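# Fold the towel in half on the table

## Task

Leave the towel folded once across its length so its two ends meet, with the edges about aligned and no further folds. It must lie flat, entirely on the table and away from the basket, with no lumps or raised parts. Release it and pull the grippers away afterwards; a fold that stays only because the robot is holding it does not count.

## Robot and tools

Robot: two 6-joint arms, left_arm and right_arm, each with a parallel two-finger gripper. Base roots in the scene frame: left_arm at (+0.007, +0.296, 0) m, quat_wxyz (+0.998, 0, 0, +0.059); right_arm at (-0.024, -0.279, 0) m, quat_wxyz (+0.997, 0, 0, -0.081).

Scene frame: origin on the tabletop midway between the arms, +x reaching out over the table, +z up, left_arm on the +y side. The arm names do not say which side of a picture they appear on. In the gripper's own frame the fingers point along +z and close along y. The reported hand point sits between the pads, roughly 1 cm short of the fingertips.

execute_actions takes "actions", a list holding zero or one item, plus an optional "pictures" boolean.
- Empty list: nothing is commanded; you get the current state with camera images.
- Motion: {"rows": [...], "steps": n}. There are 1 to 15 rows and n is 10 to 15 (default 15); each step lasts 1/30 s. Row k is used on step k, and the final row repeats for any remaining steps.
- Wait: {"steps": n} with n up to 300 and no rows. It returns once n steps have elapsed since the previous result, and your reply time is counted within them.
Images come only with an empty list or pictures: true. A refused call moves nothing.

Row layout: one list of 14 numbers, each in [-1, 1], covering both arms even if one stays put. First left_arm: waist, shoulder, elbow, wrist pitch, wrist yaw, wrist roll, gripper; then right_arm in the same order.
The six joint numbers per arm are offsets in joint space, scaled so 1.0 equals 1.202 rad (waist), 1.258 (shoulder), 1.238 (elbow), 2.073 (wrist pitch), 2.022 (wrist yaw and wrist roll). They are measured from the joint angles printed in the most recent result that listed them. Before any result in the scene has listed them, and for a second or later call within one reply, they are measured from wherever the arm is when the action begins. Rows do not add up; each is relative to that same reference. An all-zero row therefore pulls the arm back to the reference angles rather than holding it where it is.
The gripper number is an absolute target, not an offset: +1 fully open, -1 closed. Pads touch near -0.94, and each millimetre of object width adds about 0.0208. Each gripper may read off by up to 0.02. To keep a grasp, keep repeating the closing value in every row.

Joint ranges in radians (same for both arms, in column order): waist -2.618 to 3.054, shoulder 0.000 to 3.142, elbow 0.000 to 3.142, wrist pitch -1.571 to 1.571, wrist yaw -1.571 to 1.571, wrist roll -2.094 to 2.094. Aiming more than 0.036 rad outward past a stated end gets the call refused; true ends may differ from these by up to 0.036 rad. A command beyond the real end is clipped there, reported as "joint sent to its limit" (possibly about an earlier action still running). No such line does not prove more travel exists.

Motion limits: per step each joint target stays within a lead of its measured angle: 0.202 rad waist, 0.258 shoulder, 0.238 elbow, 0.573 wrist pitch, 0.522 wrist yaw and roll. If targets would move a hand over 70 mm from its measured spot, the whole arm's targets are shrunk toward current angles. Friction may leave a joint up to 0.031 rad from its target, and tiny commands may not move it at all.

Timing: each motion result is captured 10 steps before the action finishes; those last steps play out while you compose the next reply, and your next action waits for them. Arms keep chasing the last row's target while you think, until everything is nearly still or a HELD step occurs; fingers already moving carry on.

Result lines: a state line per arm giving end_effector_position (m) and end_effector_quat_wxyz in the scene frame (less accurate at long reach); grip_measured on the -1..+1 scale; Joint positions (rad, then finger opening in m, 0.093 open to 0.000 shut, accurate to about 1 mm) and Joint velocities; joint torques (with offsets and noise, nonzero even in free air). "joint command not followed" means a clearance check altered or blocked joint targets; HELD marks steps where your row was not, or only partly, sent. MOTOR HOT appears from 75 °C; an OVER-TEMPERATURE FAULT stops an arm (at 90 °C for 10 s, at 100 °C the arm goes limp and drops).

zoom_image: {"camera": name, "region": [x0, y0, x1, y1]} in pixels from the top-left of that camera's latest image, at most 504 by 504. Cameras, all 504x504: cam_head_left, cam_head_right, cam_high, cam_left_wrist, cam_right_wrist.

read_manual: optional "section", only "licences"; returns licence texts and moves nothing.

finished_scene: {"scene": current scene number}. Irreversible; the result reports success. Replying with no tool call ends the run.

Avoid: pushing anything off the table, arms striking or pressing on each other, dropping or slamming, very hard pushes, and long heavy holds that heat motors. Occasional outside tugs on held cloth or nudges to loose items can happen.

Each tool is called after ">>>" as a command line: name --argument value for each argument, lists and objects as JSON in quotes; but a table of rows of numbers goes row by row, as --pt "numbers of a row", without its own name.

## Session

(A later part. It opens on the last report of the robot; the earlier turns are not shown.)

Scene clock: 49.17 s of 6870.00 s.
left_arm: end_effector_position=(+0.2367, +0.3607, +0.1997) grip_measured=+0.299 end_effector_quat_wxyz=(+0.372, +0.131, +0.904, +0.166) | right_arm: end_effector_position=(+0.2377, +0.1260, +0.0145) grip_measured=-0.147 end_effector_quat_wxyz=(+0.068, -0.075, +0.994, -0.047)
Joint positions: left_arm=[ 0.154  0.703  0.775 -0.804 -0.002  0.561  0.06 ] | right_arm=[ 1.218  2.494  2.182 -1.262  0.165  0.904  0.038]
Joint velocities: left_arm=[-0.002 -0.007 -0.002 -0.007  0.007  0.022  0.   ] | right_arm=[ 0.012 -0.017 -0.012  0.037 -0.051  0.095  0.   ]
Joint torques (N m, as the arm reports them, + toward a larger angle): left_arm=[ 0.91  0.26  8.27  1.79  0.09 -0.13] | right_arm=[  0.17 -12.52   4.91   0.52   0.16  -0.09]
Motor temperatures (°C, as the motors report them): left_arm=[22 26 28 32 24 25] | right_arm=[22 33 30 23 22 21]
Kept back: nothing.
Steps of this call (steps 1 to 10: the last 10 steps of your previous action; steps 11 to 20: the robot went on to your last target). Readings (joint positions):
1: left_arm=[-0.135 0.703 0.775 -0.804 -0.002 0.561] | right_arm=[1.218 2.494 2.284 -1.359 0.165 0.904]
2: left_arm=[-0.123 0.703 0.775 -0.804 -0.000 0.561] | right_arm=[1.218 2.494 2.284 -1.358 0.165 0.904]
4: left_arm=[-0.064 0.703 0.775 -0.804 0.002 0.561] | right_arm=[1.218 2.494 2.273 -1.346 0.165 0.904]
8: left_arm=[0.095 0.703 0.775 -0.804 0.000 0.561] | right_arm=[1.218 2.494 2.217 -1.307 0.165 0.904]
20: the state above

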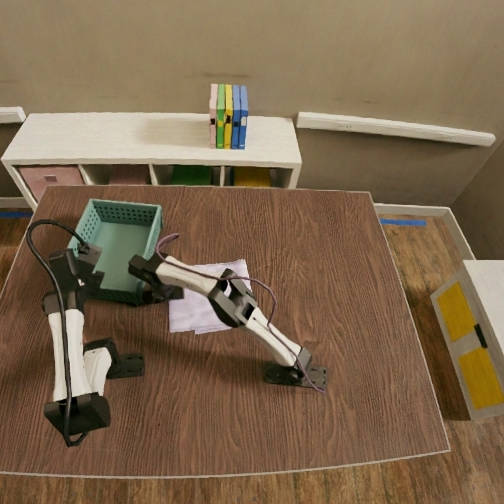

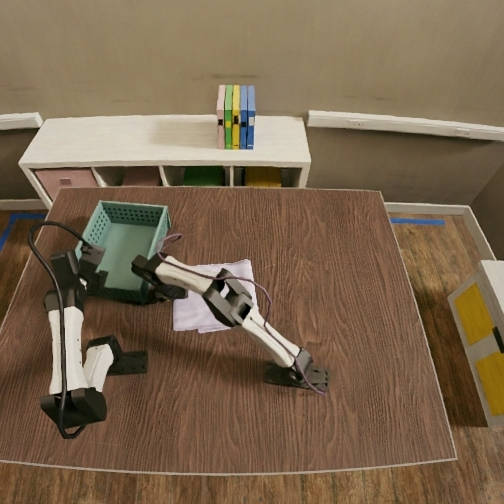

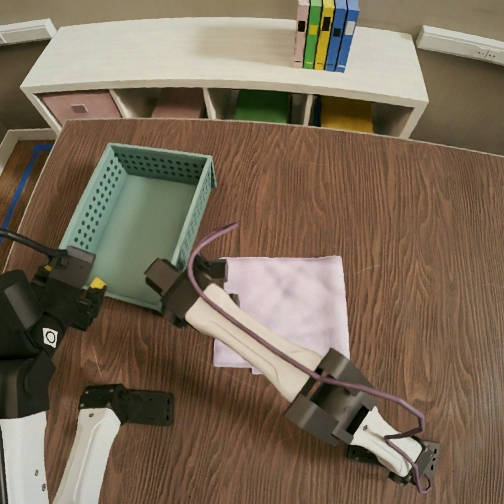

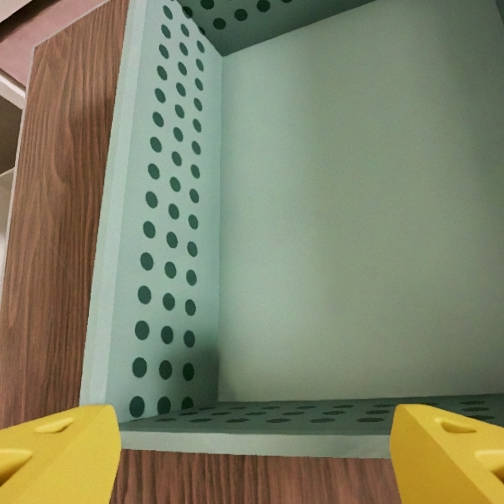

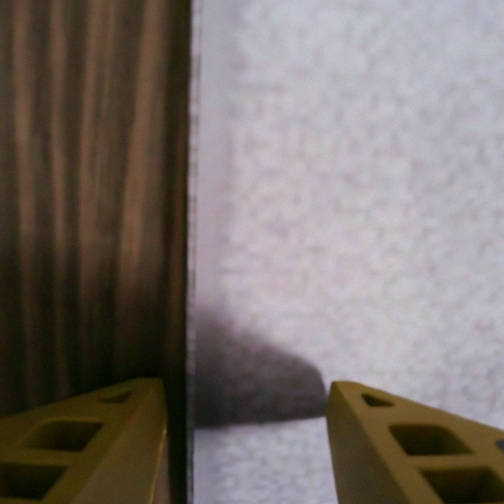

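>>> execute_actions --actions '[{"rows":[[0,0,0,0,0,0,0.3,0,0.012,0,0.005,0,0,-0.15],[0,0,0,0,0,0,0.3,0,0.022,0,0.005,0,0,-0.15],[0,0,0,0,0,0,0.3,0,0.032,0,0.005,0,0,-0.15],[0,0,0,0,0,0,0.3,0,0.032,0,0.005,0,0,-0.15],[0,0,0,0,0,0,0.3,0,0.032,0,0.005,0,0,-0.25],[0,0,0,0,0,0,0.3,0,0.032,0,0.005,0,0,-0.36],[0,0,0,0,0,0,0.3,0,0.032,0,0.005,0,0,-0.47],[0,0,0,0,0,0,0.3,0,0.032,0,0.005,0,0,-0.58],[0,0,0,0,0,0,0.3,0,0.032,0,0.005,0,0,-0.69],[0,0,0,0,0,0,0.3,0,0.032,0,0.005,0,0,-0.8],[0,0,0,0,0,0,0.3,0,0.032,0,0.005,0,0,-0.9],[0,0,0,0,0,0,0.3,0,0.032,0,0.005,0,0,-1]],"steps":15}]'

>>> execute_actions --actions '[{"rows":[[0,0,0,0,0,0,0.3,0,-0.012,0,-0.003,0,0,-1],[0,0,0,0,0,0,0.3,-0.003,-0.024,0,-0.008,0,-0.002,-1],[0,0,0,0,0,0,0.3,-0.008,-0.038,-0.002,-0.014,0,-0.004,-1],[0,0,0,0,0,0,0.3,-0.014,-0.052,-0.004,-0.021,0,-0.006,-1],[0,0,0,0,0,0,0.3,-0.02,-0.067,-0.006,-0.028,0,-0.009,-1],[0,0,0,0,0,0,0.3,-0.026,-0.082,-0.008,-0.035,0,-0.012,-1],[0,0,0,0,0,0,0.3,-0.032,-0.096,-0.01,-0.042,0,-0.014,-1],[0,0,0,0,0,0,0.3,-0.038,-0.109,-0.012,-0.048,0,-0.017,-1],[0,0,0,0,0,0,0.3,-0.043,-0.119,-0.014,-0.053,0,-0.019,-1],[0,0,0,0,0,0,0.3,-0.045,-0.125,-0.015,-0.055,0,-0.02,-1]],"steps":10}]'

>>> execute_actions --actions '[{"steps":18}]' --pictures true

Scene clock: 50.47 s of 6870.00 s.
left_arm: end_effector_position=(+0.2367, +0.3607, +0.1997) grip_measured=+0.299 end_effector_quat_wxyz=(+0.372, +0.131, +0.904, +0.166) | right_arm: end_effector_position=(+0.2385, +0.1281, +0.0127) grip_measured=-0.211 end_effector_quat_wxyz=(+0.069, -0.075, +0.994, -0.044)
Joint positions: left_arm=[ 0.154  0.703  0.775 -0.804 -0.002  0.561  0.06 ] | right_arm=[ 1.218  2.498  2.182 -1.251  0.163  0.904  0.035]
Joint velocities: left_arm=[-0.002 -0.002  0.012 -0.066 -0.095 -0.037 -0.   ] | right_arm=[-0.007 -0.007 -0.002  0.183 -0.125 -0.051 -0.073]
Joint torques (N m, as the arm reports them, + toward a larger angle): left_arm=[ 0.06  0.29  8.23  1.79  0.09 -0.14] | right_arm=[  0.15 -10.09   6.12   0.06   0.4   -0.07]
Motor temperatures (°C, as the motors report them): left_arm=[22 26 28 32 24 25] | right_arm=[22 34 30 23 22 21]
Steps of this call (steps 1 to 30: the robot went on to your last target; steps 31 to 34: nothing new was sent; steps 35 to 39: the first 5 steps of this action). Readings (joint positions):
35: left_arm=[0.154 0.703 0.775 -0.804 -0.002 0.561] | right_arm=[1.218 2.494 2.182 -1.254 0.165 0.904]
36: left_arm=[0.154 0.703 0.775 -0.804 -0.002 0.561] | right_arm=[1.218 2.496 2.182 -1.254 0.165 0.904]
38: left_arm=[0.154 0.703 0.775 -0.804 -0.002 0.561] | right_arm=[1.218 2.498 2.182 -1.254 0.165 0.904]
39: the state above

Scene clock: 50.80 s of 6870.00 s.
left_arm: end_effector_position=(+0.2367, +0.3607, +0.1997) grip_measured=+0.299 end_effector_quat_wxyz=(+0.372, +0.131, +0.904, +0.166) | right_arm: end_effector_position=(+0.2392, +0.1225, +0.0132) grip_measured=-0.986 end_effector_quat_wxyz=(+0.071, -0.075, +0.993, -0.056)
Joint positions: left_arm=[ 0.154  0.703  0.775 -0.804 -0.002  0.561  0.06 ] | right_arm=[ 1.217  2.498  2.182 -1.27   0.18   0.904  0.   ]
Joint velocities: left_arm=[ 0.007 -0.002 -0.012 -0.037 -0.022 -0.022  0.   ] | right_arm=[-0.007 -0.012  0.012  0.007 -0.007 -0.081  0.   ]
Joint torques (N m, as the arm reports them, + toward a larger angle): left_arm=[ 0.04  0.27  8.24  1.79  0.09 -0.14] | right_arm=[  0.25 -10.1    6.09   0.52   0.07  -0.07]
Motor temperatures (°C, as the motors report them): left_arm=[22 26 28 32 24 25] | right_arm=[22 34 30 23 22 21]
Kept back: the last 10 steps of this action, its rows measured from the state above.
Steps of this call (steps 1 to 10: the last 10 steps of your previous action). Readings (joint positions):
1: left_arm=[0.154 0.703 0.775 -0.804 -0.002 0.561] | right_arm=[1.219 2.498 2.182 -1.248 0.162 0.904]
2: left_arm=[0.154 0.703 0.775 -0.804 -0.002 0.561] | right_arm=[1.219 2.498 2.182 -1.247 0.162 0.904]
4: left_arm=[0.154 0.703 0.775 -0.804 -0.002 0.561] | right_arm=[1.219 2.498 2.182 -1.256 0.169 0.904]
8: left_arm=[0.154 0.703 0.775 -0.804 -0.002 0.561] | right_arm=[1.217 2.498 2.182 -1.270 0.180 0.904]
10: the state above

Scene clock: 51.40 s of 6870.00 s.
left_arm: end_effector_position=(+0.2367, +0.3607, +0.1997) grip_measured=+0.299 end_effector_quat_wxyz=(+0.372, +0.131, +0.904, +0.166) | right_arm: end_effector_position=(+0.2538, +0.0956, +0.0842) grip_measured=-0.986 end_effector_quat_wxyz=(+0.085, -0.060, +0.994, -0.036)
Joint positions: left_arm=[ 0.154  0.703  0.775 -0.804 -0.002  0.561  0.06 ] | right_arm=[ 1.161  2.34   2.182 -1.37   0.179  0.874  0.   ]
Joint velocities: left_arm=[-0.022 -0.002 -0.017  0.022  0.007  0.066 -0.   ] | right_arm=[ 0.002 -0.012  0.012 -0.007 -0.022 -0.095  0.   ]
Joint torques (N m, as the arm reports them, + toward a larger angle): left_arm=[ 0.08  0.26  8.21  1.78  0.07 -0.15] | right_arm=[  0.36 -12.04   4.75   0.4    0.21  -0.15]
Motor temperatures (°C, as the motors report them): left_arm=[22 26 28 32 24 25] | right_arm=[22 34 30 23 22 21]
Kept back: nothing.
Steps of this call (steps 1 to 10: the last 10 steps of your previous action; steps 11 to 18: the robot went on to your last target). Readings (joint positions):
1: left_arm=[0.154 0.703 0.775 -0.804 -0.002 0.561] | right_arm=[1.217 2.496 2.182 -1.271 0.181 0.904]
2: left_arm=[0.154 0.703 0.775 -0.804 -0.002 0.561] | right_arm=[1.217 2.495 2.182 -1.272 0.182 0.904]
4: left_arm=[0.154 0.703 0.775 -0.804 -0.002 0.561] | right_arm=[1.217 2.486 2.182 -1.278 0.181 0.904]
8: left_arm=[0.154 0.703 0.775 -0.804 -0.002 0.561] | right_arm=[1.201 2.431 2.182 -1.315 0.179 0.893]
18: the state above

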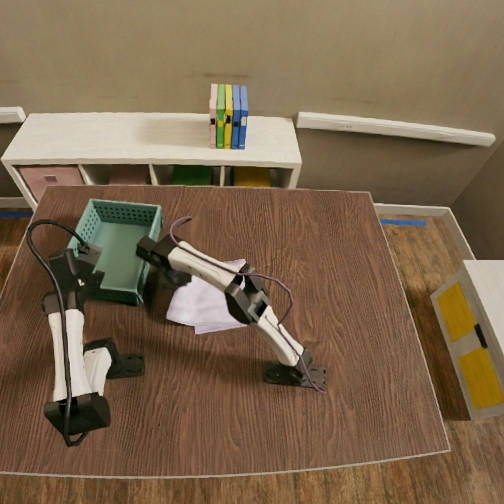

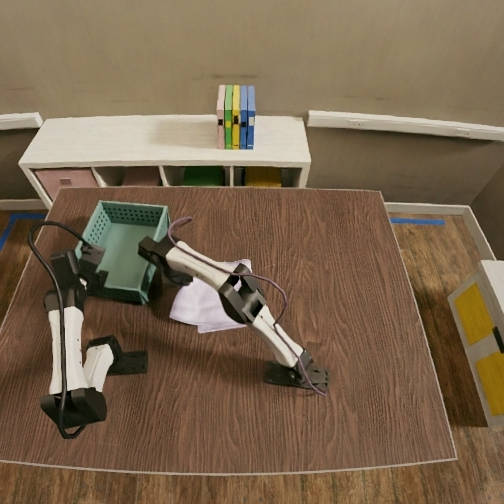

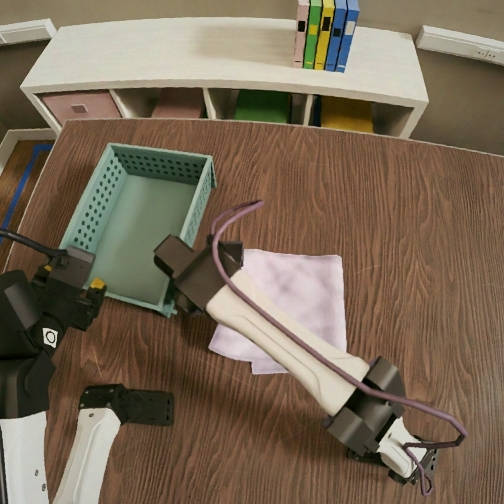

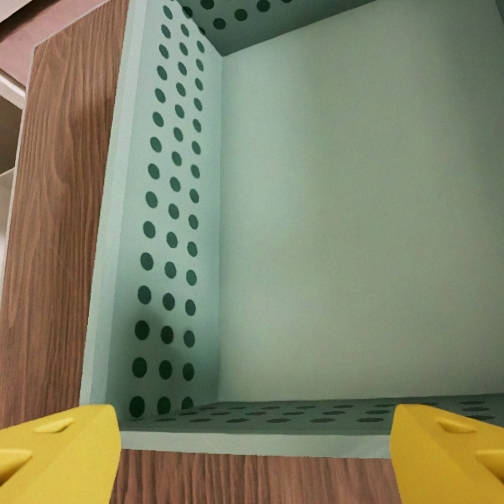

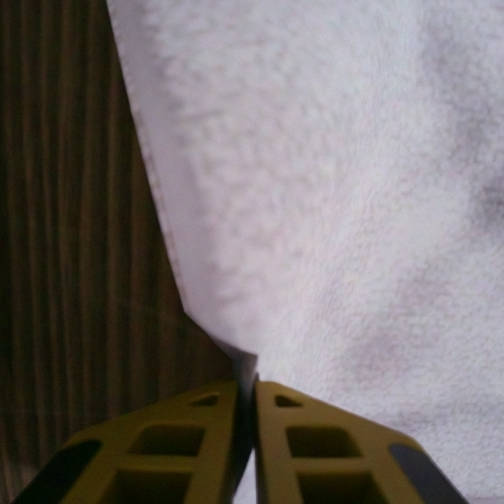

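>>> execute_actions --actions '[{"rows":[[0,0,0,0,0,0,0.3,-0.004,-0.01,-0.007,-0.002,0,-0.003,-1],[0,0,0,0,0,0,0.3,-0.011,-0.025,-0.018,-0.006,0,-0.007,-1],[0,0,0,0,0,0,0.3,-0.021,-0.048,-0.033,-0.012,0,-0.014,-1],[0,0,0,0,0,0,0.3,-0.033,-0.073,-0.051,-0.018,0,-0.021,-1],[0,0,0,0,0,0,0.3,-0.044,-0.099,-0.069,-0.024,0,-0.029,-1],[0,0,0,0,0,0,0.3,-0.056,-0.124,-0.087,-0.031,0,-0.036,-1],[0,0,0,0,0,0,0.3,-0.067,-0.149,-0.104,-0.037,0,-0.043,-1],[0,0,0,0,0,0,0.3,-0.079,-0.175,-0.122,-0.043,0,-0.051,-1],[0,0,0,0,0,0,0.3,-0.09,-0.2,-0.14,-0.05,0,-0.058,-1],[0,0,0,0,0,0,0.3,-0.102,-0.226,-0.158,-0.056,0,-0.065,-1],[0,0,0,0,0,0,0.3,-0.113,-0.251,-0.175,-0.062,0,-0.073,-1],[0,0,0,0,0,0,0.3,-0.124,-0.277,-0.193,-0.069,0,-0.08,-1],[0,0,0,0,0,0,0.3,-0.133,-0.296,-0.206,-0.073,0,-0.086,-1],[0,0,0,0,0,0,0.3,-0.14,-0.312,-0.218,-0.077,0,-0.09,-1],[0,0,0,0,0,0,0.3,-0.143,-0.318,-0.222,-0.079,0,-0.092,-1]],"steps":15}]'

>>> execute_actions --actions '[{"steps":22}]' --pictures true

Scene clock: 52.87 s of 6870.00 s.
left_arm: end_effector_position=(+0.2367, +0.3607, +0.1997) grip_measured=+0.299 end_effector_quat_wxyz=(+0.372, +0.131, +0.904, +0.166) | right_arm: end_effector_position=(+0.2526, +0.0835, +0.0889) grip_measured=-0.986 end_effector_quat_wxyz=(+0.079, -0.064, +0.994, -0.042)
Joint positions: left_arm=[ 0.154  0.703  0.775 -0.804 -0.002  0.561  0.06 ] | right_arm=[ 1.148  2.303  2.138 -1.377  0.177  0.855  0.   ]
Joint velocities: left_arm=[-0.002 -0.002  0.002 -0.037 -0.066 -0.007 -0.   ] | right_arm=[-0.227 -0.608 -0.628 -0.198 -0.081 -0.271  0.   ]
Joint torques (N m, as the arm reports them, + toward a larger angle): left_arm=[ 0.07  0.27  8.21  1.79  0.08 -0.14] | right_arm=[ -1.91 -15.78   6.03   0.22   0.26  -0.12]
Motor temperatures (°C, as the motors report them): left_arm=[22 26 28 32 24 25] | right_arm=[22 35 30 23 22 21]
Steps of this call (steps 1 to 30: the robot went on to your last target; steps 31 to 39: nothing new was sent; steps 40 to 44: the first 5 steps of this action). Readings (joint positions):
40: left_arm=[0.154 0.703 0.775 -0.804 -0.002 0.561] | right_arm=[1.161 2.340 2.182 -1.374 0.179 0.872]
41: left_arm=[0.154 0.703 0.775 -0.804 -0.002 0.561] | right_arm=[1.160 2.340 2.182 -1.374 0.179 0.871]
43: left_arm=[0.154 0.703 0.775 -0.804 -0.002 0.561] | right_arm=[1.155 2.323 2.159 -1.373 0.178 0.862]
44: the state above

Scene clock: 53.60 s of 6870.00 s.
left_arm: end_effector_position=(+0.2367, +0.3607, +0.1997) grip_measured=+0.299 end_effector_quat_wxyz=(+0.372, +0.131, +0.904, +0.166) | right_arm: end_effector_position=(+0.2485, -0.0295, +0.1773) grip_measured=-0.986 end_effector_quat_wxyz=(+0.073, -0.060, +0.994, -0.053)
Joint positions: left_arm=[ 0.154  0.703  0.775 -0.804 -0.002  0.561  0.06 ] | right_arm=[ 0.986  1.936  1.924 -1.525  0.177  0.699  0.   ]
Joint velocities: left_arm=[ 0.012 -0.012 -0.027 -0.037 -0.037 -0.007  0.   ] | right_arm=[-0.007 -0.012 -0.002  0.037 -0.037 -0.081  0.   ]
Joint torques (N m, as the arm reports them, + toward a larger angle): left_arm=[ 0.07  0.24  8.25  1.79  0.07 -0.13] | right_arm=[ 0.44 -8.63  4.69  0.36  0.22 -0.14]
Motor temperatures (°C, as the motors report them): left_arm=[22 26 28 33 24 25] | right_arm=[22 35 30 23 22 21]
Kept back: nothing.
Steps of this call (steps 1 to 10: the last 10 steps of your previous action; steps 11 to 22: the robot went on to your last target). Readings (joint positions):
1: left_arm=[0.154 0.703 0.775 -0.804 -0.002 0.561] | right_arm=[1.138 2.279 2.115 -1.384 0.176 0.846]
2: left_arm=[0.154 0.703 0.775 -0.804 -0.002 0.561] | right_arm=[1.124 2.250 2.092 -1.393 0.176 0.835]
4: left_arm=[0.154 0.703 0.775 -0.804 -0.002 0.561] | right_arm=[1.091 2.182 2.051 -1.413 0.175 0.813]
8: left_arm=[0.154 0.703 0.775 -0.804 -0.002 0.561] | right_arm=[1.020 2.033 1.977 -1.460 0.175 0.762]
22: the state above

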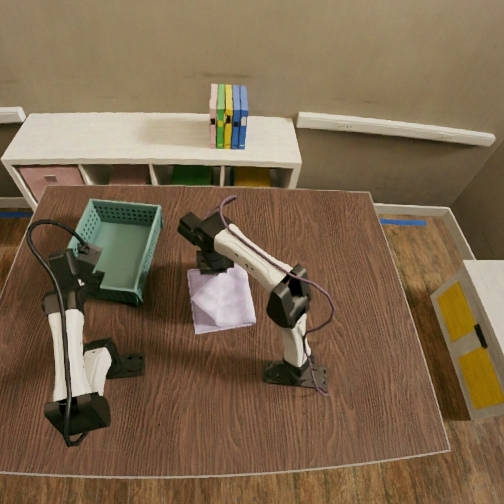

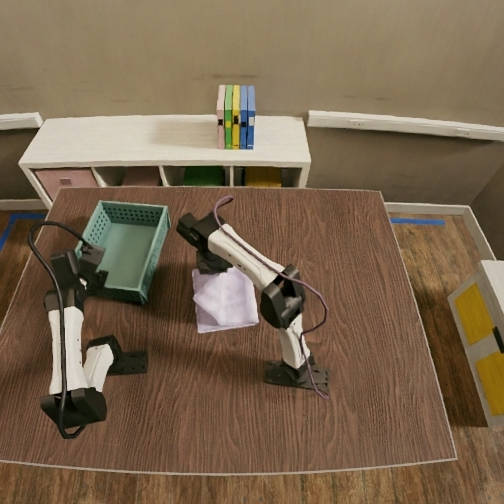

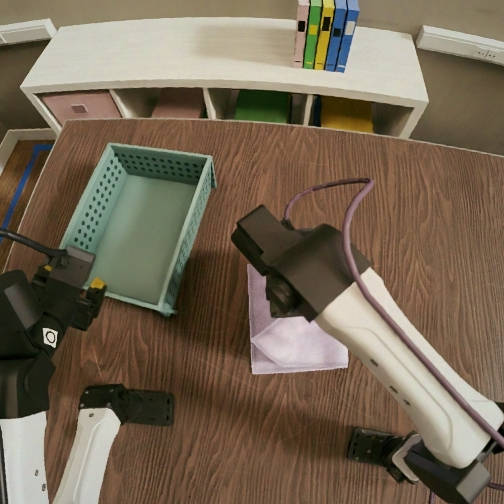

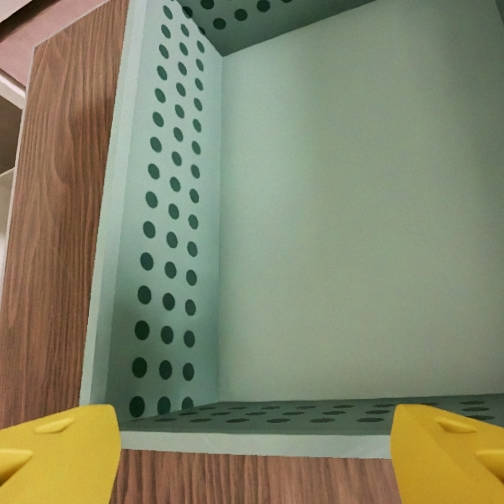

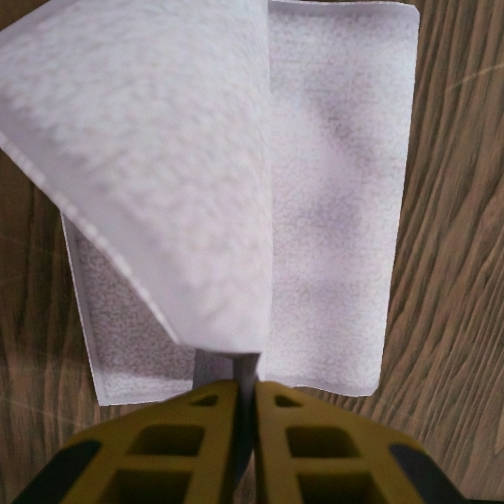

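>>> execute_actions --actions '[{"rows":[[0,0,0,0,0,0,0.3,-0.012,-0.008,-0.006,0,0,-0.007,-1],[0,0,0,0,0,0,0.3,-0.031,-0.021,-0.016,-0.001,0,-0.019,-1],[0,0,0,0,0,0,0.3,-0.056,-0.038,-0.03,-0.002,0,-0.036,-1],[0,0,0,0,0,0,0.3,-0.085,-0.057,-0.045,-0.003,0,-0.055,-1],[0,0,0,0,0,0,0.3,-0.115,-0.076,-0.06,-0.004,0,-0.074,-1],[0,0,0,0,0,0,0.3,-0.146,-0.094,-0.075,-0.005,0,-0.094,-1],[0,0,0,0,0,0,0.3,-0.177,-0.112,-0.089,-0.006,0,-0.113,-1],[0,0,0,0,0,0,0.3,-0.209,-0.129,-0.103,-0.007,0,-0.132,-1],[0,0,0,0,0,0,0.3,-0.241,-0.145,-0.117,-0.008,0,-0.151,-1],[0,0,0,0,0,0,0.3,-0.273,-0.161,-0.13,-0.009,0,-0.17,-1],[0,0,0,0,0,0,0.3,-0.305,-0.176,-0.142,-0.01,0,-0.19,-1],[0,0,0,0,0,0,0.3,-0.337,-0.19,-0.154,-0.011,0,-0.209,-1],[0,0,0,0,0,0,0.3,-0.361,-0.2,-0.163,-0.012,0,-0.223,-1],[0,0,0,0,0,0,0.3,-0.381,-0.208,-0.17,-0.013,0,-0.235,-1],[0,0,0,0,0,0,0.3,-0.389,-0.211,-0.173,-0.013,0,-0.24,-1]],"steps":15}]'

>>> execute_actions --actions '[{"steps":24}]' --pictures true

Scene clock: 54.87 s of 6870.00 s.
left_arm: end_effector_position=(+0.2367, +0.3607, +0.1997) grip_measured=+0.299 end_effector_quat_wxyz=(+0.372, +0.131, +0.904, +0.166) | right_arm: end_effector_position=(+0.2563, -0.0492, +0.1778) grip_measured=-0.986 end_effector_quat_wxyz=(+0.067, -0.060, +0.994, -0.055)
Joint positions: left_arm=[ 0.154  0.703  0.775 -0.804 -0.002  0.561  0.06 ] | right_arm=[ 0.929  1.909  1.89  -1.52   0.17   0.643  0.   ]
Joint velocities: left_arm=[ 0.007  0.007 -0.007 -0.007  0.081 -0.022  0.001] | right_arm=[-0.838 -0.457 -0.515  0.022 -0.095 -0.667  0.   ]
Joint torques (N m, as the arm reports them, + toward a larger angle): left_arm=[ 0.03  0.23  8.22  1.76  0.07 -0.14] | right_arm=[ -2.49 -11.85   5.32   0.31   0.36  -0.1 ]
Motor temperatures (°C, as the motors report them): left_arm=[22 26 28 33 24 25] | right_arm=[22 35 30 23 22 21]
Steps of this call (steps 1 to 30: the robot went on to your last target; steps 31 to 33: nothing new was sent; steps 34 to 38: the first 5 steps of this action). Readings (joint positions):
34: left_arm=[0.154 0.703 0.775 -0.804 -0.002 0.561] | right_arm=[0.985 1.936 1.924 -1.525 0.177 0.696]
35: left_arm=[0.154 0.703 0.775 -0.804 -0.002 0.561] | right_arm=[0.982 1.936 1.924 -1.525 0.177 0.691]
37: left_arm=[0.154 0.703 0.775 -0.804 -0.002 0.561] | right_arm=[0.955 1.923 1.906 -1.521 0.172 0.664]
38: the state above

Scene clock: 55.67 s of 6870.00 s.
left_arm: end_effector_position=(+0.2367, +0.3607, +0.1997) grip_measured=+0.299 end_effector_quat_wxyz=(+0.372, +0.131, +0.904, +0.166) | right_arm: end_effector_position=(+0.2752, -0.2021, +0.2074) grip_measured=-0.986 end_effector_quat_wxyz=(+0.057, -0.058, +0.994, -0.076)
Joint positions: left_arm=[ 0.154  0.703  0.775 -0.804 -0.002  0.561  0.06 ] | right_arm=[ 0.513  1.682  1.727 -1.55   0.179  0.227  0.   ]
Joint velocities: left_arm=[-0.002  0.017  0.002 -0.037  0.007 -0.007  0.   ] | right_arm=[-0.007  0.022  0.007  0.037  0.022 -0.022  0.   ]
Joint torques (N m, as the arm reports them, + toward a larger angle): left_arm=[ 0.06  0.27  8.22  1.78  0.08 -0.14] | right_arm=[ 0.63 -7.5   4.66  0.53  0.17 -0.14]
Motor temperatures (°C, as the motors report them): left_arm=[22 26 28 33 24 25] | right_arm=[22 35 30 23 22 21]
Kept back: nothing.
Steps of this call (steps 1 to 10: the last 10 steps of your previous action; steps 11 to 24: the robot went on to your last target). Readings (joint positions):
1: left_arm=[0.154 0.703 0.775 -0.804 -0.002 0.561] | right_arm=[0.896 1.891 1.871 -1.520 0.169 0.618]
2: left_arm=[0.154 0.703 0.775 -0.804 -0.002 0.561] | right_arm=[0.856 1.870 1.853 -1.521 0.168 0.591]
4: left_arm=[0.154 0.703 0.775 -0.804 -0.002 0.561] | right_arm=[0.768 1.822 1.819 -1.522 0.169 0.531]
8: left_arm=[0.154 0.703 0.775 -0.804 -0.002 0.561] | right_arm=[0.602 1.730 1.762 -1.528 0.172 0.396]
24: the state above

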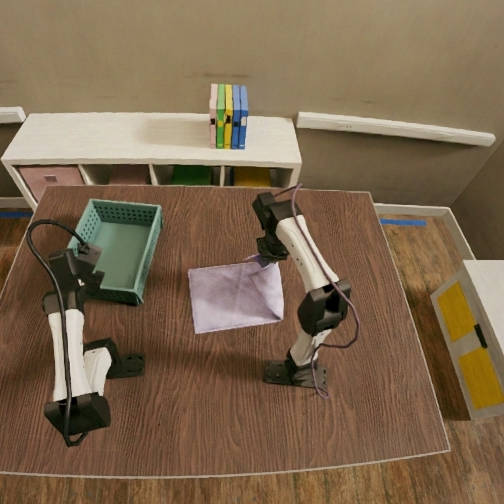

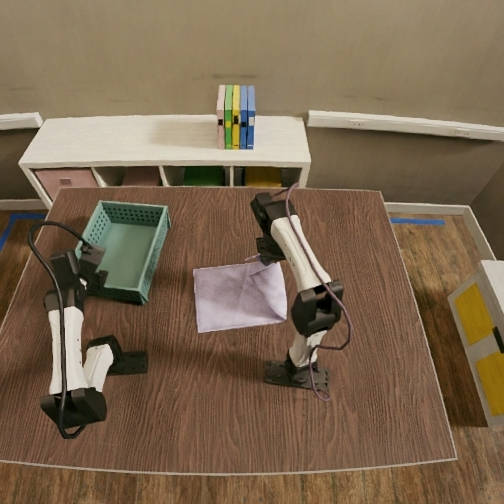

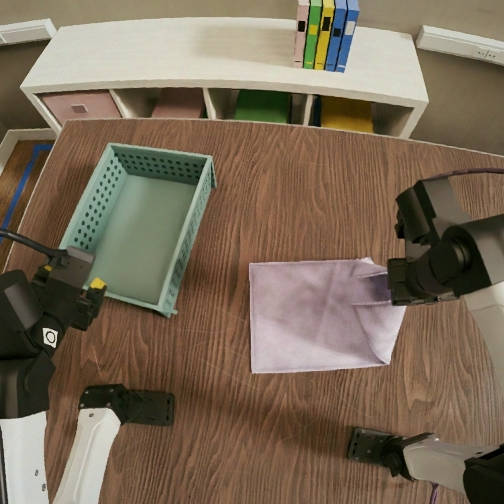

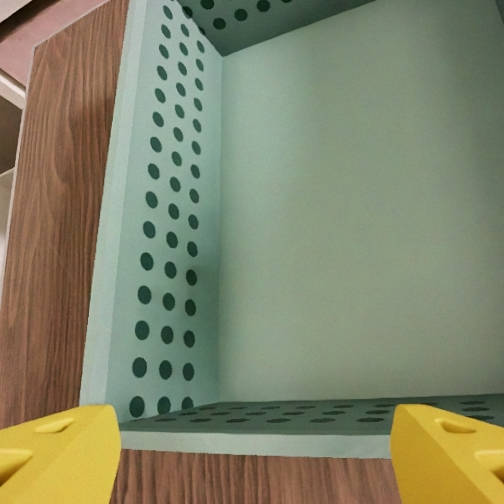

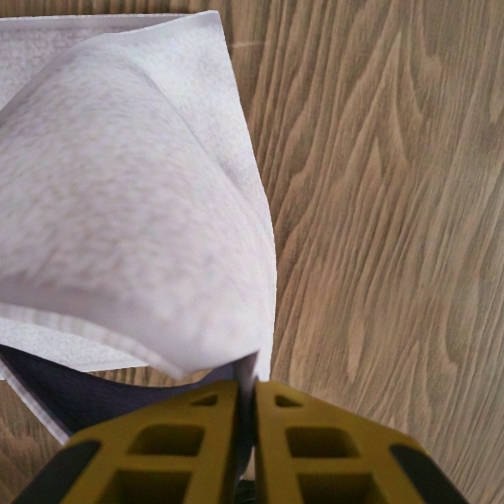

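>>> execute_actions --actions '[{"rows":[[0,0,0,0,0,0,0.3,0.009,0.002,-0.006,0.004,0,0.005,-1],[0,0,0,0,0,0,0.3,0.023,0.005,-0.016,0.011,0,0.014,-1],[0,0,0,0,0,0,0.3,0.044,0.01,-0.03,0.02,0,0.026,-1],[0,0,0,0,0,0,0.3,0.068,0.017,-0.045,0.031,0,0.039,-1],[0,0,0,0,0,0,0.3,0.092,0.024,-0.06,0.041,0,0.053,-1],[0,0,0,0,0,0,0.3,0.116,0.032,-0.074,0.052,0,0.066,-1],[0,0,0,0,0,0,0.3,0.14,0.041,-0.088,0.063,0,0.08,-1],[0,0,0,0,0,0,0.3,0.163,0.05,-0.101,0.073,0,0.094,-1],[0,0,0,0,0,0,0.3,0.186,0.059,-0.113,0.084,0,0.107,-1],[0,0,0,0,0,0,0.3,0.209,0.069,-0.125,0.094,0,0.121,-1],[0,0,0,0,0,0,0.3,0.231,0.079,-0.136,0.105,0,0.134,-1],[0,0,0,0,0,0,0.3,0.253,0.089,-0.147,0.116,0,0.148,-1],[0,0,0,0,0,0,0.3,0.27,0.097,-0.155,0.124,0,0.158,-1],[0,0,0,0,0,0,0.3,0.284,0.104,-0.162,0.13,0,0.167,-1],[0,0,0,0,0,0,0.3,0.29,0.107,-0.165,0.133,0,0.17,-1]],"steps":15}]'

>>> execute_actions --actions '[{"steps":20}]' --pictures true

Scene clock: 57.10 s of 6870.00 s.
left_arm: end_effector_position=(+0.2367, +0.3607, +0.1997) grip_measured=+0.299 end_effector_quat_wxyz=(+0.372, +0.131, +0.904, +0.166) | right_arm: end_effector_position=(+0.2730, -0.1876, +0.2013) grip_measured=-0.986 end_effector_quat_wxyz=(+0.060, -0.064, +0.993, -0.076)
Joint positions: left_arm=[ 0.154  0.703  0.775 -0.804 -0.002  0.561  0.06 ] | right_arm=[ 0.561  1.684  1.702 -1.525  0.183  0.263  0.   ]
Joint velocities: left_arm=[-0.002 -0.002  0.002 -0.066  0.007  0.007 -0.002] | right_arm=[ 0.711  0.032 -0.413  0.33   0.051  0.418  0.   ]
Joint torques (N m, as the arm reports them, + toward a larger angle): left_arm=[ 0.04  0.3   8.2   1.78  0.08 -0.13] | right_arm=[ 1.74 -4.64  4.13  0.65  0.15 -0.01]
Motor temperatures (°C, as the motors report them): left_arm=[22 26 29 33 24 25] | right_arm=[22 35 30 23 22 21]
Steps of this call (steps 1 to 30: the robot went on to your last target; steps 31 to 38: nothing new was sent; steps 39 to 43: the first 5 steps of this action). Readings (joint positions):
39: left_arm=[0.154 0.703 0.775 -0.804 -0.002 0.561] | right_arm=[0.513 1.682 1.727 -1.550 0.179 0.223]
40: left_arm=[0.154 0.703 0.775 -0.804 -0.002 0.561] | right_arm=[0.515 1.682 1.727 -1.549 0.180 0.227]
42: left_arm=[0.154 0.703 0.775 -0.804 -0.002 0.561] | right_arm=[0.539 1.682 1.715 -1.537 0.182 0.248]
43: the state above

Scene clock: 57.77 s of 6870.00 s.
left_arm: end_effector_position=(+0.2367, +0.3607, +0.1997) grip_measured=+0.299 end_effector_quat_wxyz=(+0.372, +0.131, +0.904, +0.166) | right_arm: end_effector_position=(+0.2508, -0.0857, +0.1166) grip_measured=-0.986 end_effector_quat_wxyz=(+0.046, -0.075, +0.993, -0.075)
Joint positions: left_arm=[ 0.154  0.703  0.775 -0.804 -0.002  0.561  0.06 ] | right_arm=[ 0.865  1.823  1.532 -1.294  0.176  0.553  0.   ]
Joint velocities: left_arm=[ 0.012 -0.002 -0.002  0.007  0.022  0.051 -0.   ] | right_arm=[-0.012 -0.027 -0.007  0.051  0.037  0.051  0.   ]
Joint torques (N m, as the arm reports them, + toward a larger angle): left_arm=[ 0.03  0.28  8.19  1.79  0.08 -0.13] | right_arm=[-0.09 -8.46  5.37  0.51  0.23  0.03]
Motor temperatures (°C, as the motors report them): left_arm=[22 26 29 33 24 25] | right_arm=[22 35 30 23 22 21]
Kept back: nothing.
Steps of this call (steps 1 to 10: the last 10 steps of your previous action; steps 11 to 20: the robot went on to your last target). Readings (joint positions):
1: left_arm=[0.154 0.703 0.775 -0.804 -0.002 0.561] | right_arm=[0.589 1.687 1.687 -1.512 0.183 0.280]
2: left_arm=[0.154 0.703 0.775 -0.804 -0.002 0.561] | right_arm=[0.620 1.694 1.670 -1.498 0.183 0.299]
4: left_arm=[0.154 0.703 0.775 -0.804 -0.002 0.561] | right_arm=[0.682 1.717 1.635 -1.463 0.183 0.343]
8: left_arm=[0.154 0.703 0.775 -0.804 -0.002 0.561] | right_arm=[0.794 1.779 1.571 -1.382 0.182 0.438]
20: the state above

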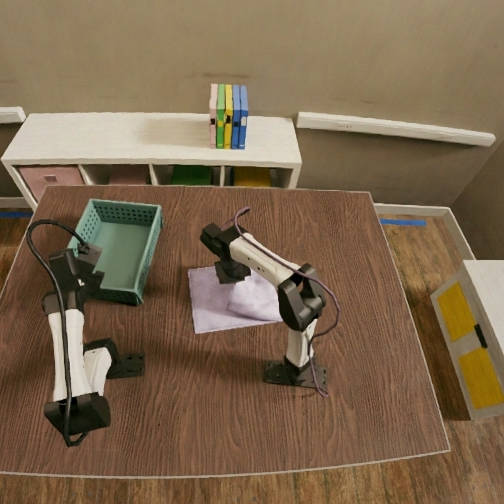

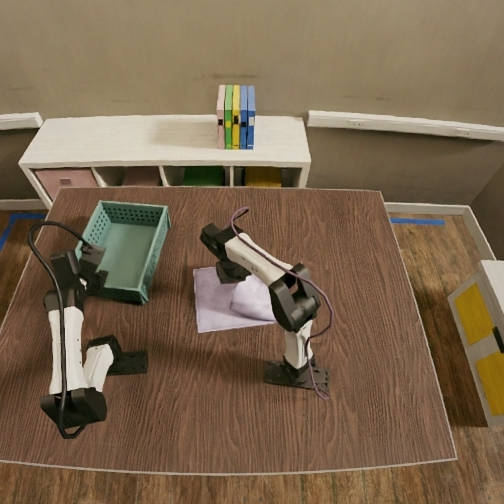

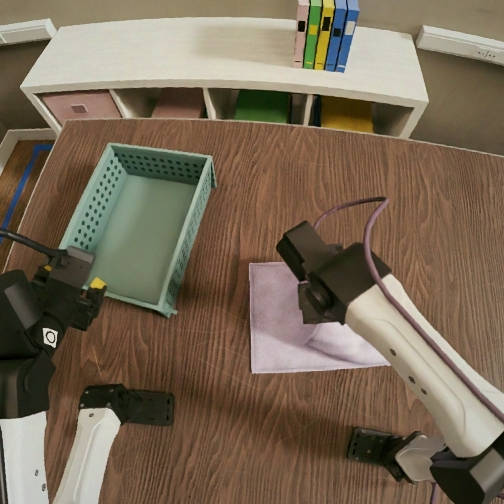

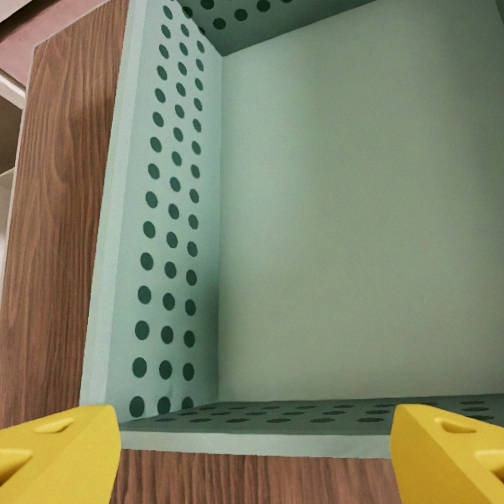

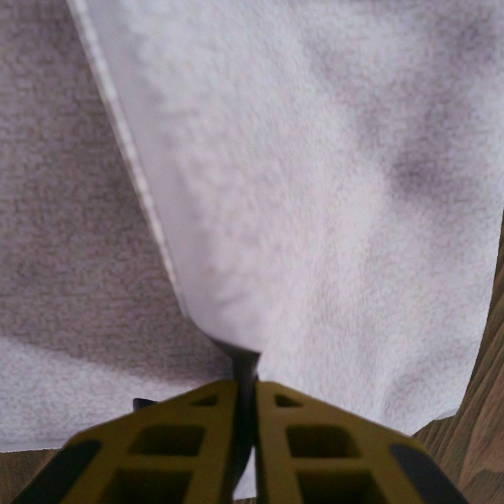

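>>> execute_actions --actions '[{"rows":[[0,0,0,0,0,0,0.3,0.007,0.005,0.014,-0.001,0,0.005,-1],[0,0,0,0,0,0,0.3,0.017,0.013,0.03,-0.003,0,0.011,-1],[0,0,0,0,0,0,0.3,0.029,0.023,0.047,-0.005,0,0.02,-1],[0,0,0,0,0,0,0.3,0.042,0.034,0.064,-0.008,0,0.028,-1],[0,0,0,0,0,0,0.3,0.054,0.045,0.081,-0.01,0,0.037,-1],[0,0,0,0,0,0,0.3,0.067,0.056,0.098,-0.012,0,0.045,-1],[0,0,0,0,0,0,0.3,0.079,0.067,0.115,-0.015,0,0.054,-1],[0,0,0,0,0,0,0.3,0.092,0.078,0.131,-0.017,0,0.062,-1],[0,0,0,0,0,0,0.3,0.104,0.088,0.148,-0.02,0,0.071,-1],[0,0,0,0,0,0,0.3,0.117,0.099,0.164,-0.022,0,0.079,-1],[0,0,0,0,0,0,0.3,0.127,0.107,0.177,-0.024,0,0.086,-1],[0,0,0,0,0,0,0.3,0.135,0.114,0.188,-0.025,0,0.091,-1],[0,0,0,0,0,0,0.3,0.139,0.118,0.193,-0.026,0,0.094,-1]],"steps":13}]'

>>> execute_actions --actions '[{"steps":20}]' --pictures true

Scene clock: 59.10 s of 6870.00 s.
left_arm: end_effector_position=(+0.2367, +0.3607, +0.1997) grip_measured=+0.299 end_effector_quat_wxyz=(+0.372, +0.131, +0.904, +0.166) | right_arm: end_effector_position=(+0.2508, -0.0834, +0.1171) grip_measured=-0.986 end_effector_quat_wxyz=(+0.047, -0.070, +0.994, -0.074)
Joint positions: left_arm=[ 0.154  0.703  0.775 -0.804 -0.002  0.561  0.06 ] | right_arm=[ 0.87   1.827  1.539 -1.295  0.176  0.567  0.   ]
Joint velocities: left_arm=[-0.017 -0.007 -0.007  0.037 -0.022 -0.037  0.001] | right_arm=[ 0.154  0.154  0.281 -0.227 -0.037  0.227  0.   ]
Joint torques (N m, as the arm reports them, + toward a larger angle): left_arm=[ 0.05  0.26  8.22  1.78  0.07 -0.15] | right_arm=[ 1.8  -6.83  8.66  0.67  0.17 -0.01]
Motor temperatures (°C, as the motors report them): left_arm=[22 25 29 33 24 25] | right_arm=[22 35 30 23 22 21]
Steps of this call (steps 1 to 30: the robot went on to your last target; steps 31 to 37: nothing new was sent; steps 38 to 40: the first 3 steps of this action). Readings (joint positions):
38: left_arm=[0.154 0.703 0.775 -0.804 -0.002 0.561] | right_arm=[0.865 1.823 1.532 -1.289 0.176 0.562]
39: left_arm=[0.154 0.703 0.775 -0.804 -0.002 0.561] | right_arm=[0.866 1.823 1.532 -1.289 0.176 0.563]
40: the state above

Scene clock: 59.77 s of 6870.00 s.
left_arm: end_effector_position=(+0.2367, +0.3607, +0.1997) grip_measured=+0.299 end_effector_quat_wxyz=(+0.372, +0.131, +0.904, +0.166) | right_arm: end_effector_position=(+0.2413, -0.0099, +0.1227) grip_measured=-0.986 end_effector_quat_wxyz=(+0.068, -0.070, +0.994, -0.055)
Joint positions: left_arm=[ 0.154  0.703  0.775 -0.804 -0.002  0.561  0.06 ] | right_arm=[ 1.034  1.963  1.743 -1.336  0.174  0.729  0.   ]
Joint velocities: left_arm=[-0.012  0.002  0.002  0.022  0.022  0.007 -0.001] | right_arm=[ 0.002 -0.002  0.022  0.051 -0.037 -0.022  0.   ]
Joint torques (N m, as the arm reports them, + toward a larger angle): left_arm=[ 0.11  0.22  8.25  1.77  0.08 -0.15] | right_arm=[ 0.02 -8.58  8.26  0.3   0.21  0.04]
Motor temperatures (°C, as the motors report them): left_arm=[22 25 29 33 24 25] | right_arm=[22 35 30 23 22 21]
Kept back: nothing.
Steps of this call (steps 1 to 10: the last 10 steps of your previous action; steps 11 to 20: the robot went on to your last target). Readings (joint positions):
1: left_arm=[0.154 0.703 0.775 -0.804 -0.002 0.561] | right_arm=[0.878 1.835 1.553 -1.303 0.176 0.574]
2: left_arm=[0.154 0.703 0.775 -0.804 -0.002 0.561] | right_arm=[0.890 1.846 1.573 -1.307 0.176 0.583]
4: left_arm=[0.154 0.703 0.775 -0.804 -0.002 0.561] | right_arm=[0.921 1.872 1.616 -1.311 0.176 0.605]
8: left_arm=[0.154 0.703 0.775 -0.804 -0.002 0.561] | right_arm=[0.988 1.928 1.698 -1.318 0.176 0.660]
20: the state above

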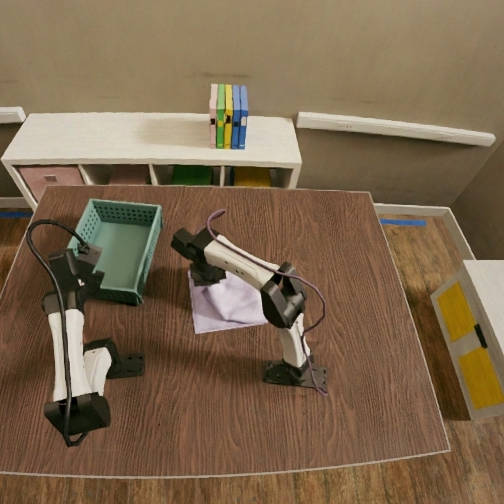

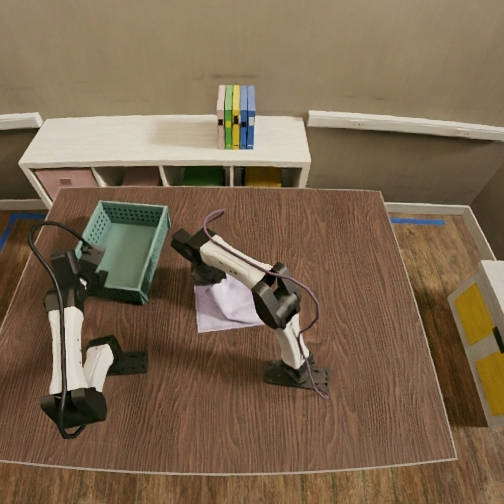

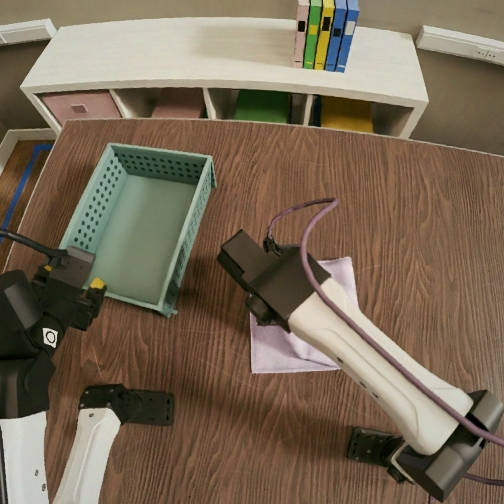

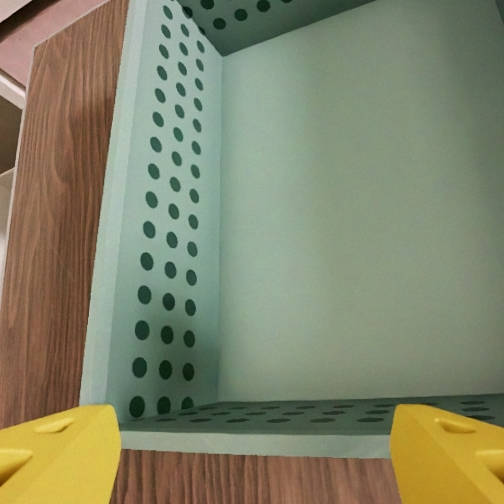

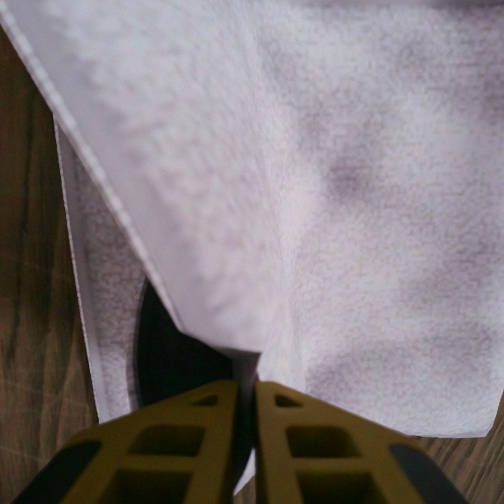

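>>> zoom_image --camera "cam_head_left" --region '[160, 240, 300, 350]'

Region (160, 240, 300, 350) of cam_head_left's 504x504 image, scaled by 3.600, with more detail than that image has; it fills the top 396 rows of this view, and the rest is white.

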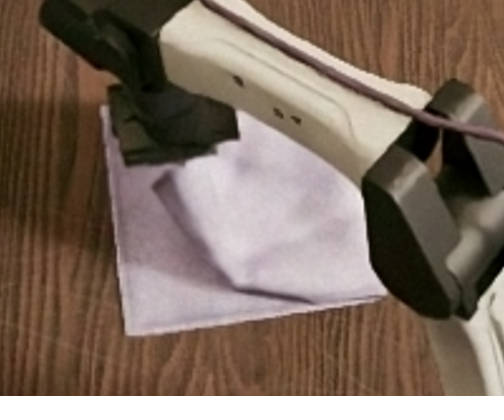

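>>> execute_actions --actions '[{"rows":[[0,0,0,0,0,0,0.3,-0.005,-0.005,0.006,-0.006,0,0.005,-1],[0,0,0,0,0,0,0.3,-0.012,-0.012,0.014,-0.015,0,0.011,-1],[0,0,0,0,0,0,0.3,-0.02,-0.02,0.023,-0.025,0,0.019,-1],[0,0,0,0,0,0,0.3,-0.029,-0.029,0.033,-0.035,0,0.027,-1],[0,0,0,0,0,0,0.3,-0.038,-0.038,0.043,-0.046,0,0.036,-1],[0,0,0,0,0,0,0.3,-0.046,-0.046,0.053,-0.057,0,0.044,-1],[0,0,0,0,0,0,0.3,-0.055,-0.055,0.062,-0.067,0,0.052,-1],[0,0,0,0,0,0,0.3,-0.062,-0.062,0.071,-0.076,0,0.059,-1],[0,0,0,0,0,0,0.3,-0.067,-0.067,0.077,-0.083,0,0.064,-1],[0,0,0,0,0,0,0.3,-0.07,-0.07,0.08,-0.086,0,0.067,-1]],"steps":10}]'

>>> execute_actions --actions '[{"steps":24}]' --pictures true

Scene clock: 61.23 s of 6870.00 s.
left_arm: end_effector_position=(+0.2367, +0.3607, +0.1997) grip_measured=+0.299 end_effector_quat_wxyz=(+0.372, +0.131, +0.904, +0.166) | right_arm: end_effector_position=(+0.2410, -0.0103, +0.1227) grip_measured=-0.986 end_effector_quat_wxyz=(+0.067, -0.067, +0.994, -0.056)
Joint positions: left_arm=[ 0.154  0.703  0.775 -0.804 -0.002  0.561  0.06 ] | right_arm=[ 1.034  1.963  1.743 -1.338  0.174  0.735  0.   ]
Joint velocities: left_arm=[ 0.007  0.007 -0.012  0.007  0.022 -0.066 -0.001] | right_arm=[ 0.012 -0.002 -0.007  0.022 -0.007 -0.081  0.   ]
Joint torques (N m, as the arm reports them, + toward a larger angle): left_arm=[ 0.03  0.26  8.24  1.78  0.09 -0.13] | right_arm=[ 0.01 -8.63  8.26  0.3   0.21  0.02]
Motor temperatures (°C, as the motors report them): left_arm=[22 25 29 33 24 25] | right_arm=[22 35 30 23 22 21]
Kept back: the last 10 steps of this action.
Steps of this call (steps 1 to 30: the robot went on to your last target; steps 31 to 44: nothing new was sent). Readings (joint positions):
1: left_arm=[0.154 0.703 0.775 -0.804 -0.002 0.561] | right_arm=[1.034 1.963 1.743 -1.336 0.174 0.731]
2: left_arm=[0.154 0.703 0.775 -0.804 -0.002 0.561] | right_arm=[1.034 1.963 1.743 -1.337 0.174 0.731]
4: left_arm=[0.154 0.703 0.775 -0.804 -0.002 0.561] | right_arm=[1.034 1.963 1.743 -1.337 0.174 0.732]
8: left_arm=[0.154 0.703 0.775 -0.804 -0.002 0.561] | right_arm=[1.034 1.963 1.743 -1.338 0.174 0.734]
44: the state above

Scene clock: 62.03 s of 6870.00 s.
left_arm: end_effector_position=(+0.2367, +0.3607, +0.1997) grip_measured=+0.299 end_effector_quat_wxyz=(+0.372, +0.131, +0.904, +0.166) | right_arm: end_effector_position=(+0.2447, -0.0511, +0.1712) grip_measured=-0.986 end_effector_quat_wxyz=(+0.067, +0.034, +0.996, -0.055)
Joint positions: left_arm=[ 0.154  0.703  0.775 -0.804 -0.002  0.561  0.06 ] | right_arm=[ 0.95   1.88   1.824 -1.504  0.172  0.855  0.   ]
Joint velocities: left_arm=[-0.002  0.007 -0.002  0.022  0.037 -0.007  0.001] | right_arm=[-0.012 -0.002 -0.002 -0.066 -0.007  0.007  0.   ]
Joint torques (N m, as the arm reports them, + toward a larger angle): left_arm=[ 0.03  0.26  8.22  1.77  0.08 -0.15] | right_arm=[ 0.12 -8.83  7.34  0.29  0.21  0.03]
Motor temperatures (°C, as the motors report them): left_arm=[22 25 29 33 24 25] | right_arm=[22 36 30 23 22 21]
Kept back: nothing.
Steps of this call (steps 1 to 10: the last 10 steps of your previous action; steps 11 to 24: the robot went on to your last target). Readings (joint positions):
1: left_arm=[0.154 0.703 0.775 -0.804 -0.002 0.561] | right_arm=[1.034 1.963 1.743 -1.338 0.174 0.735]
2: left_arm=[0.154 0.703 0.775 -0.804 -0.002 0.561] | right_arm=[1.033 1.963 1.743 -1.340 0.174 0.736]
4: left_arm=[0.154 0.703 0.775 -0.804 -0.002 0.561] | right_arm=[1.027 1.962 1.745 -1.355 0.174 0.747]
8: left_arm=[0.154 0.703 0.775 -0.804 -0.002 0.561] | right_arm=[0.987 1.940 1.779 -1.414 0.172 0.789]
24: the state above

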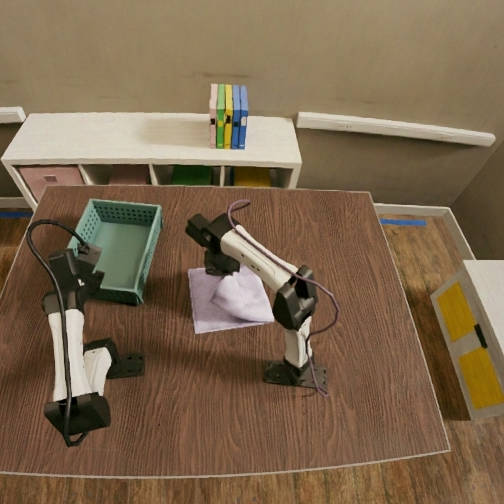

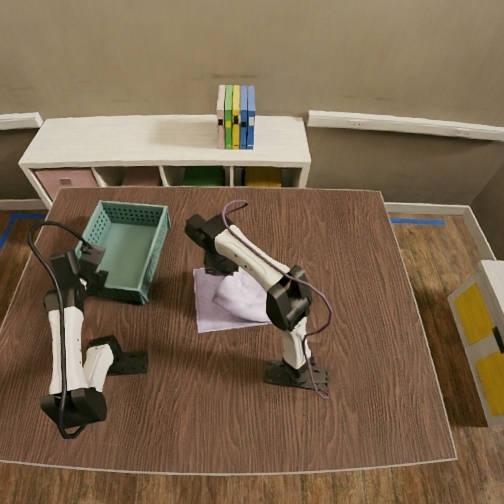

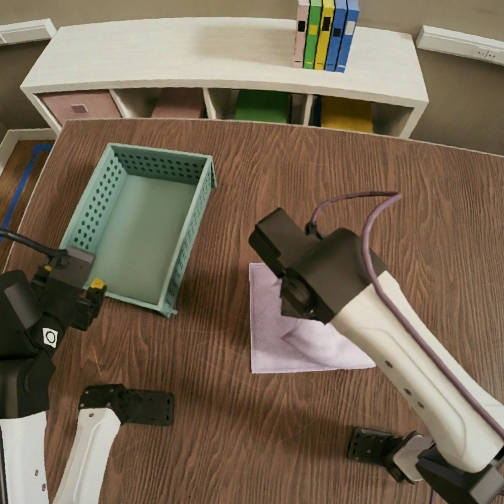

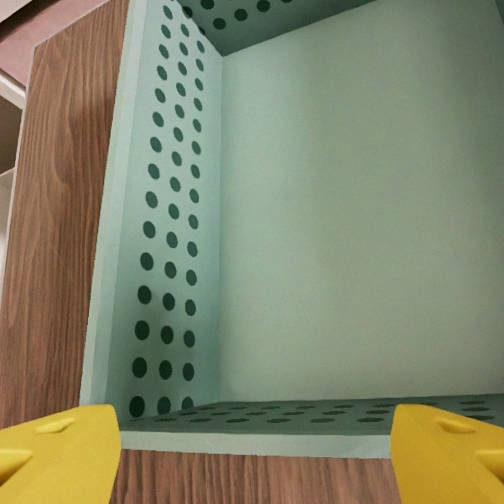

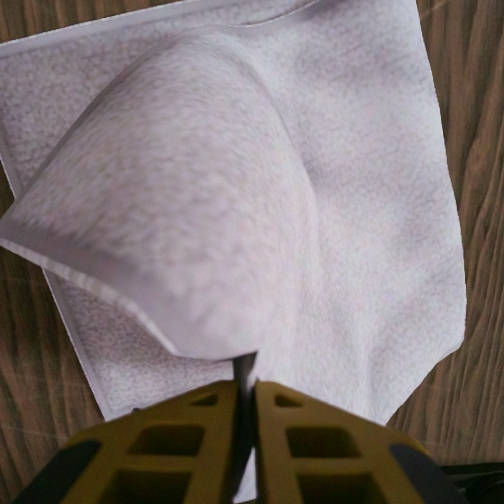

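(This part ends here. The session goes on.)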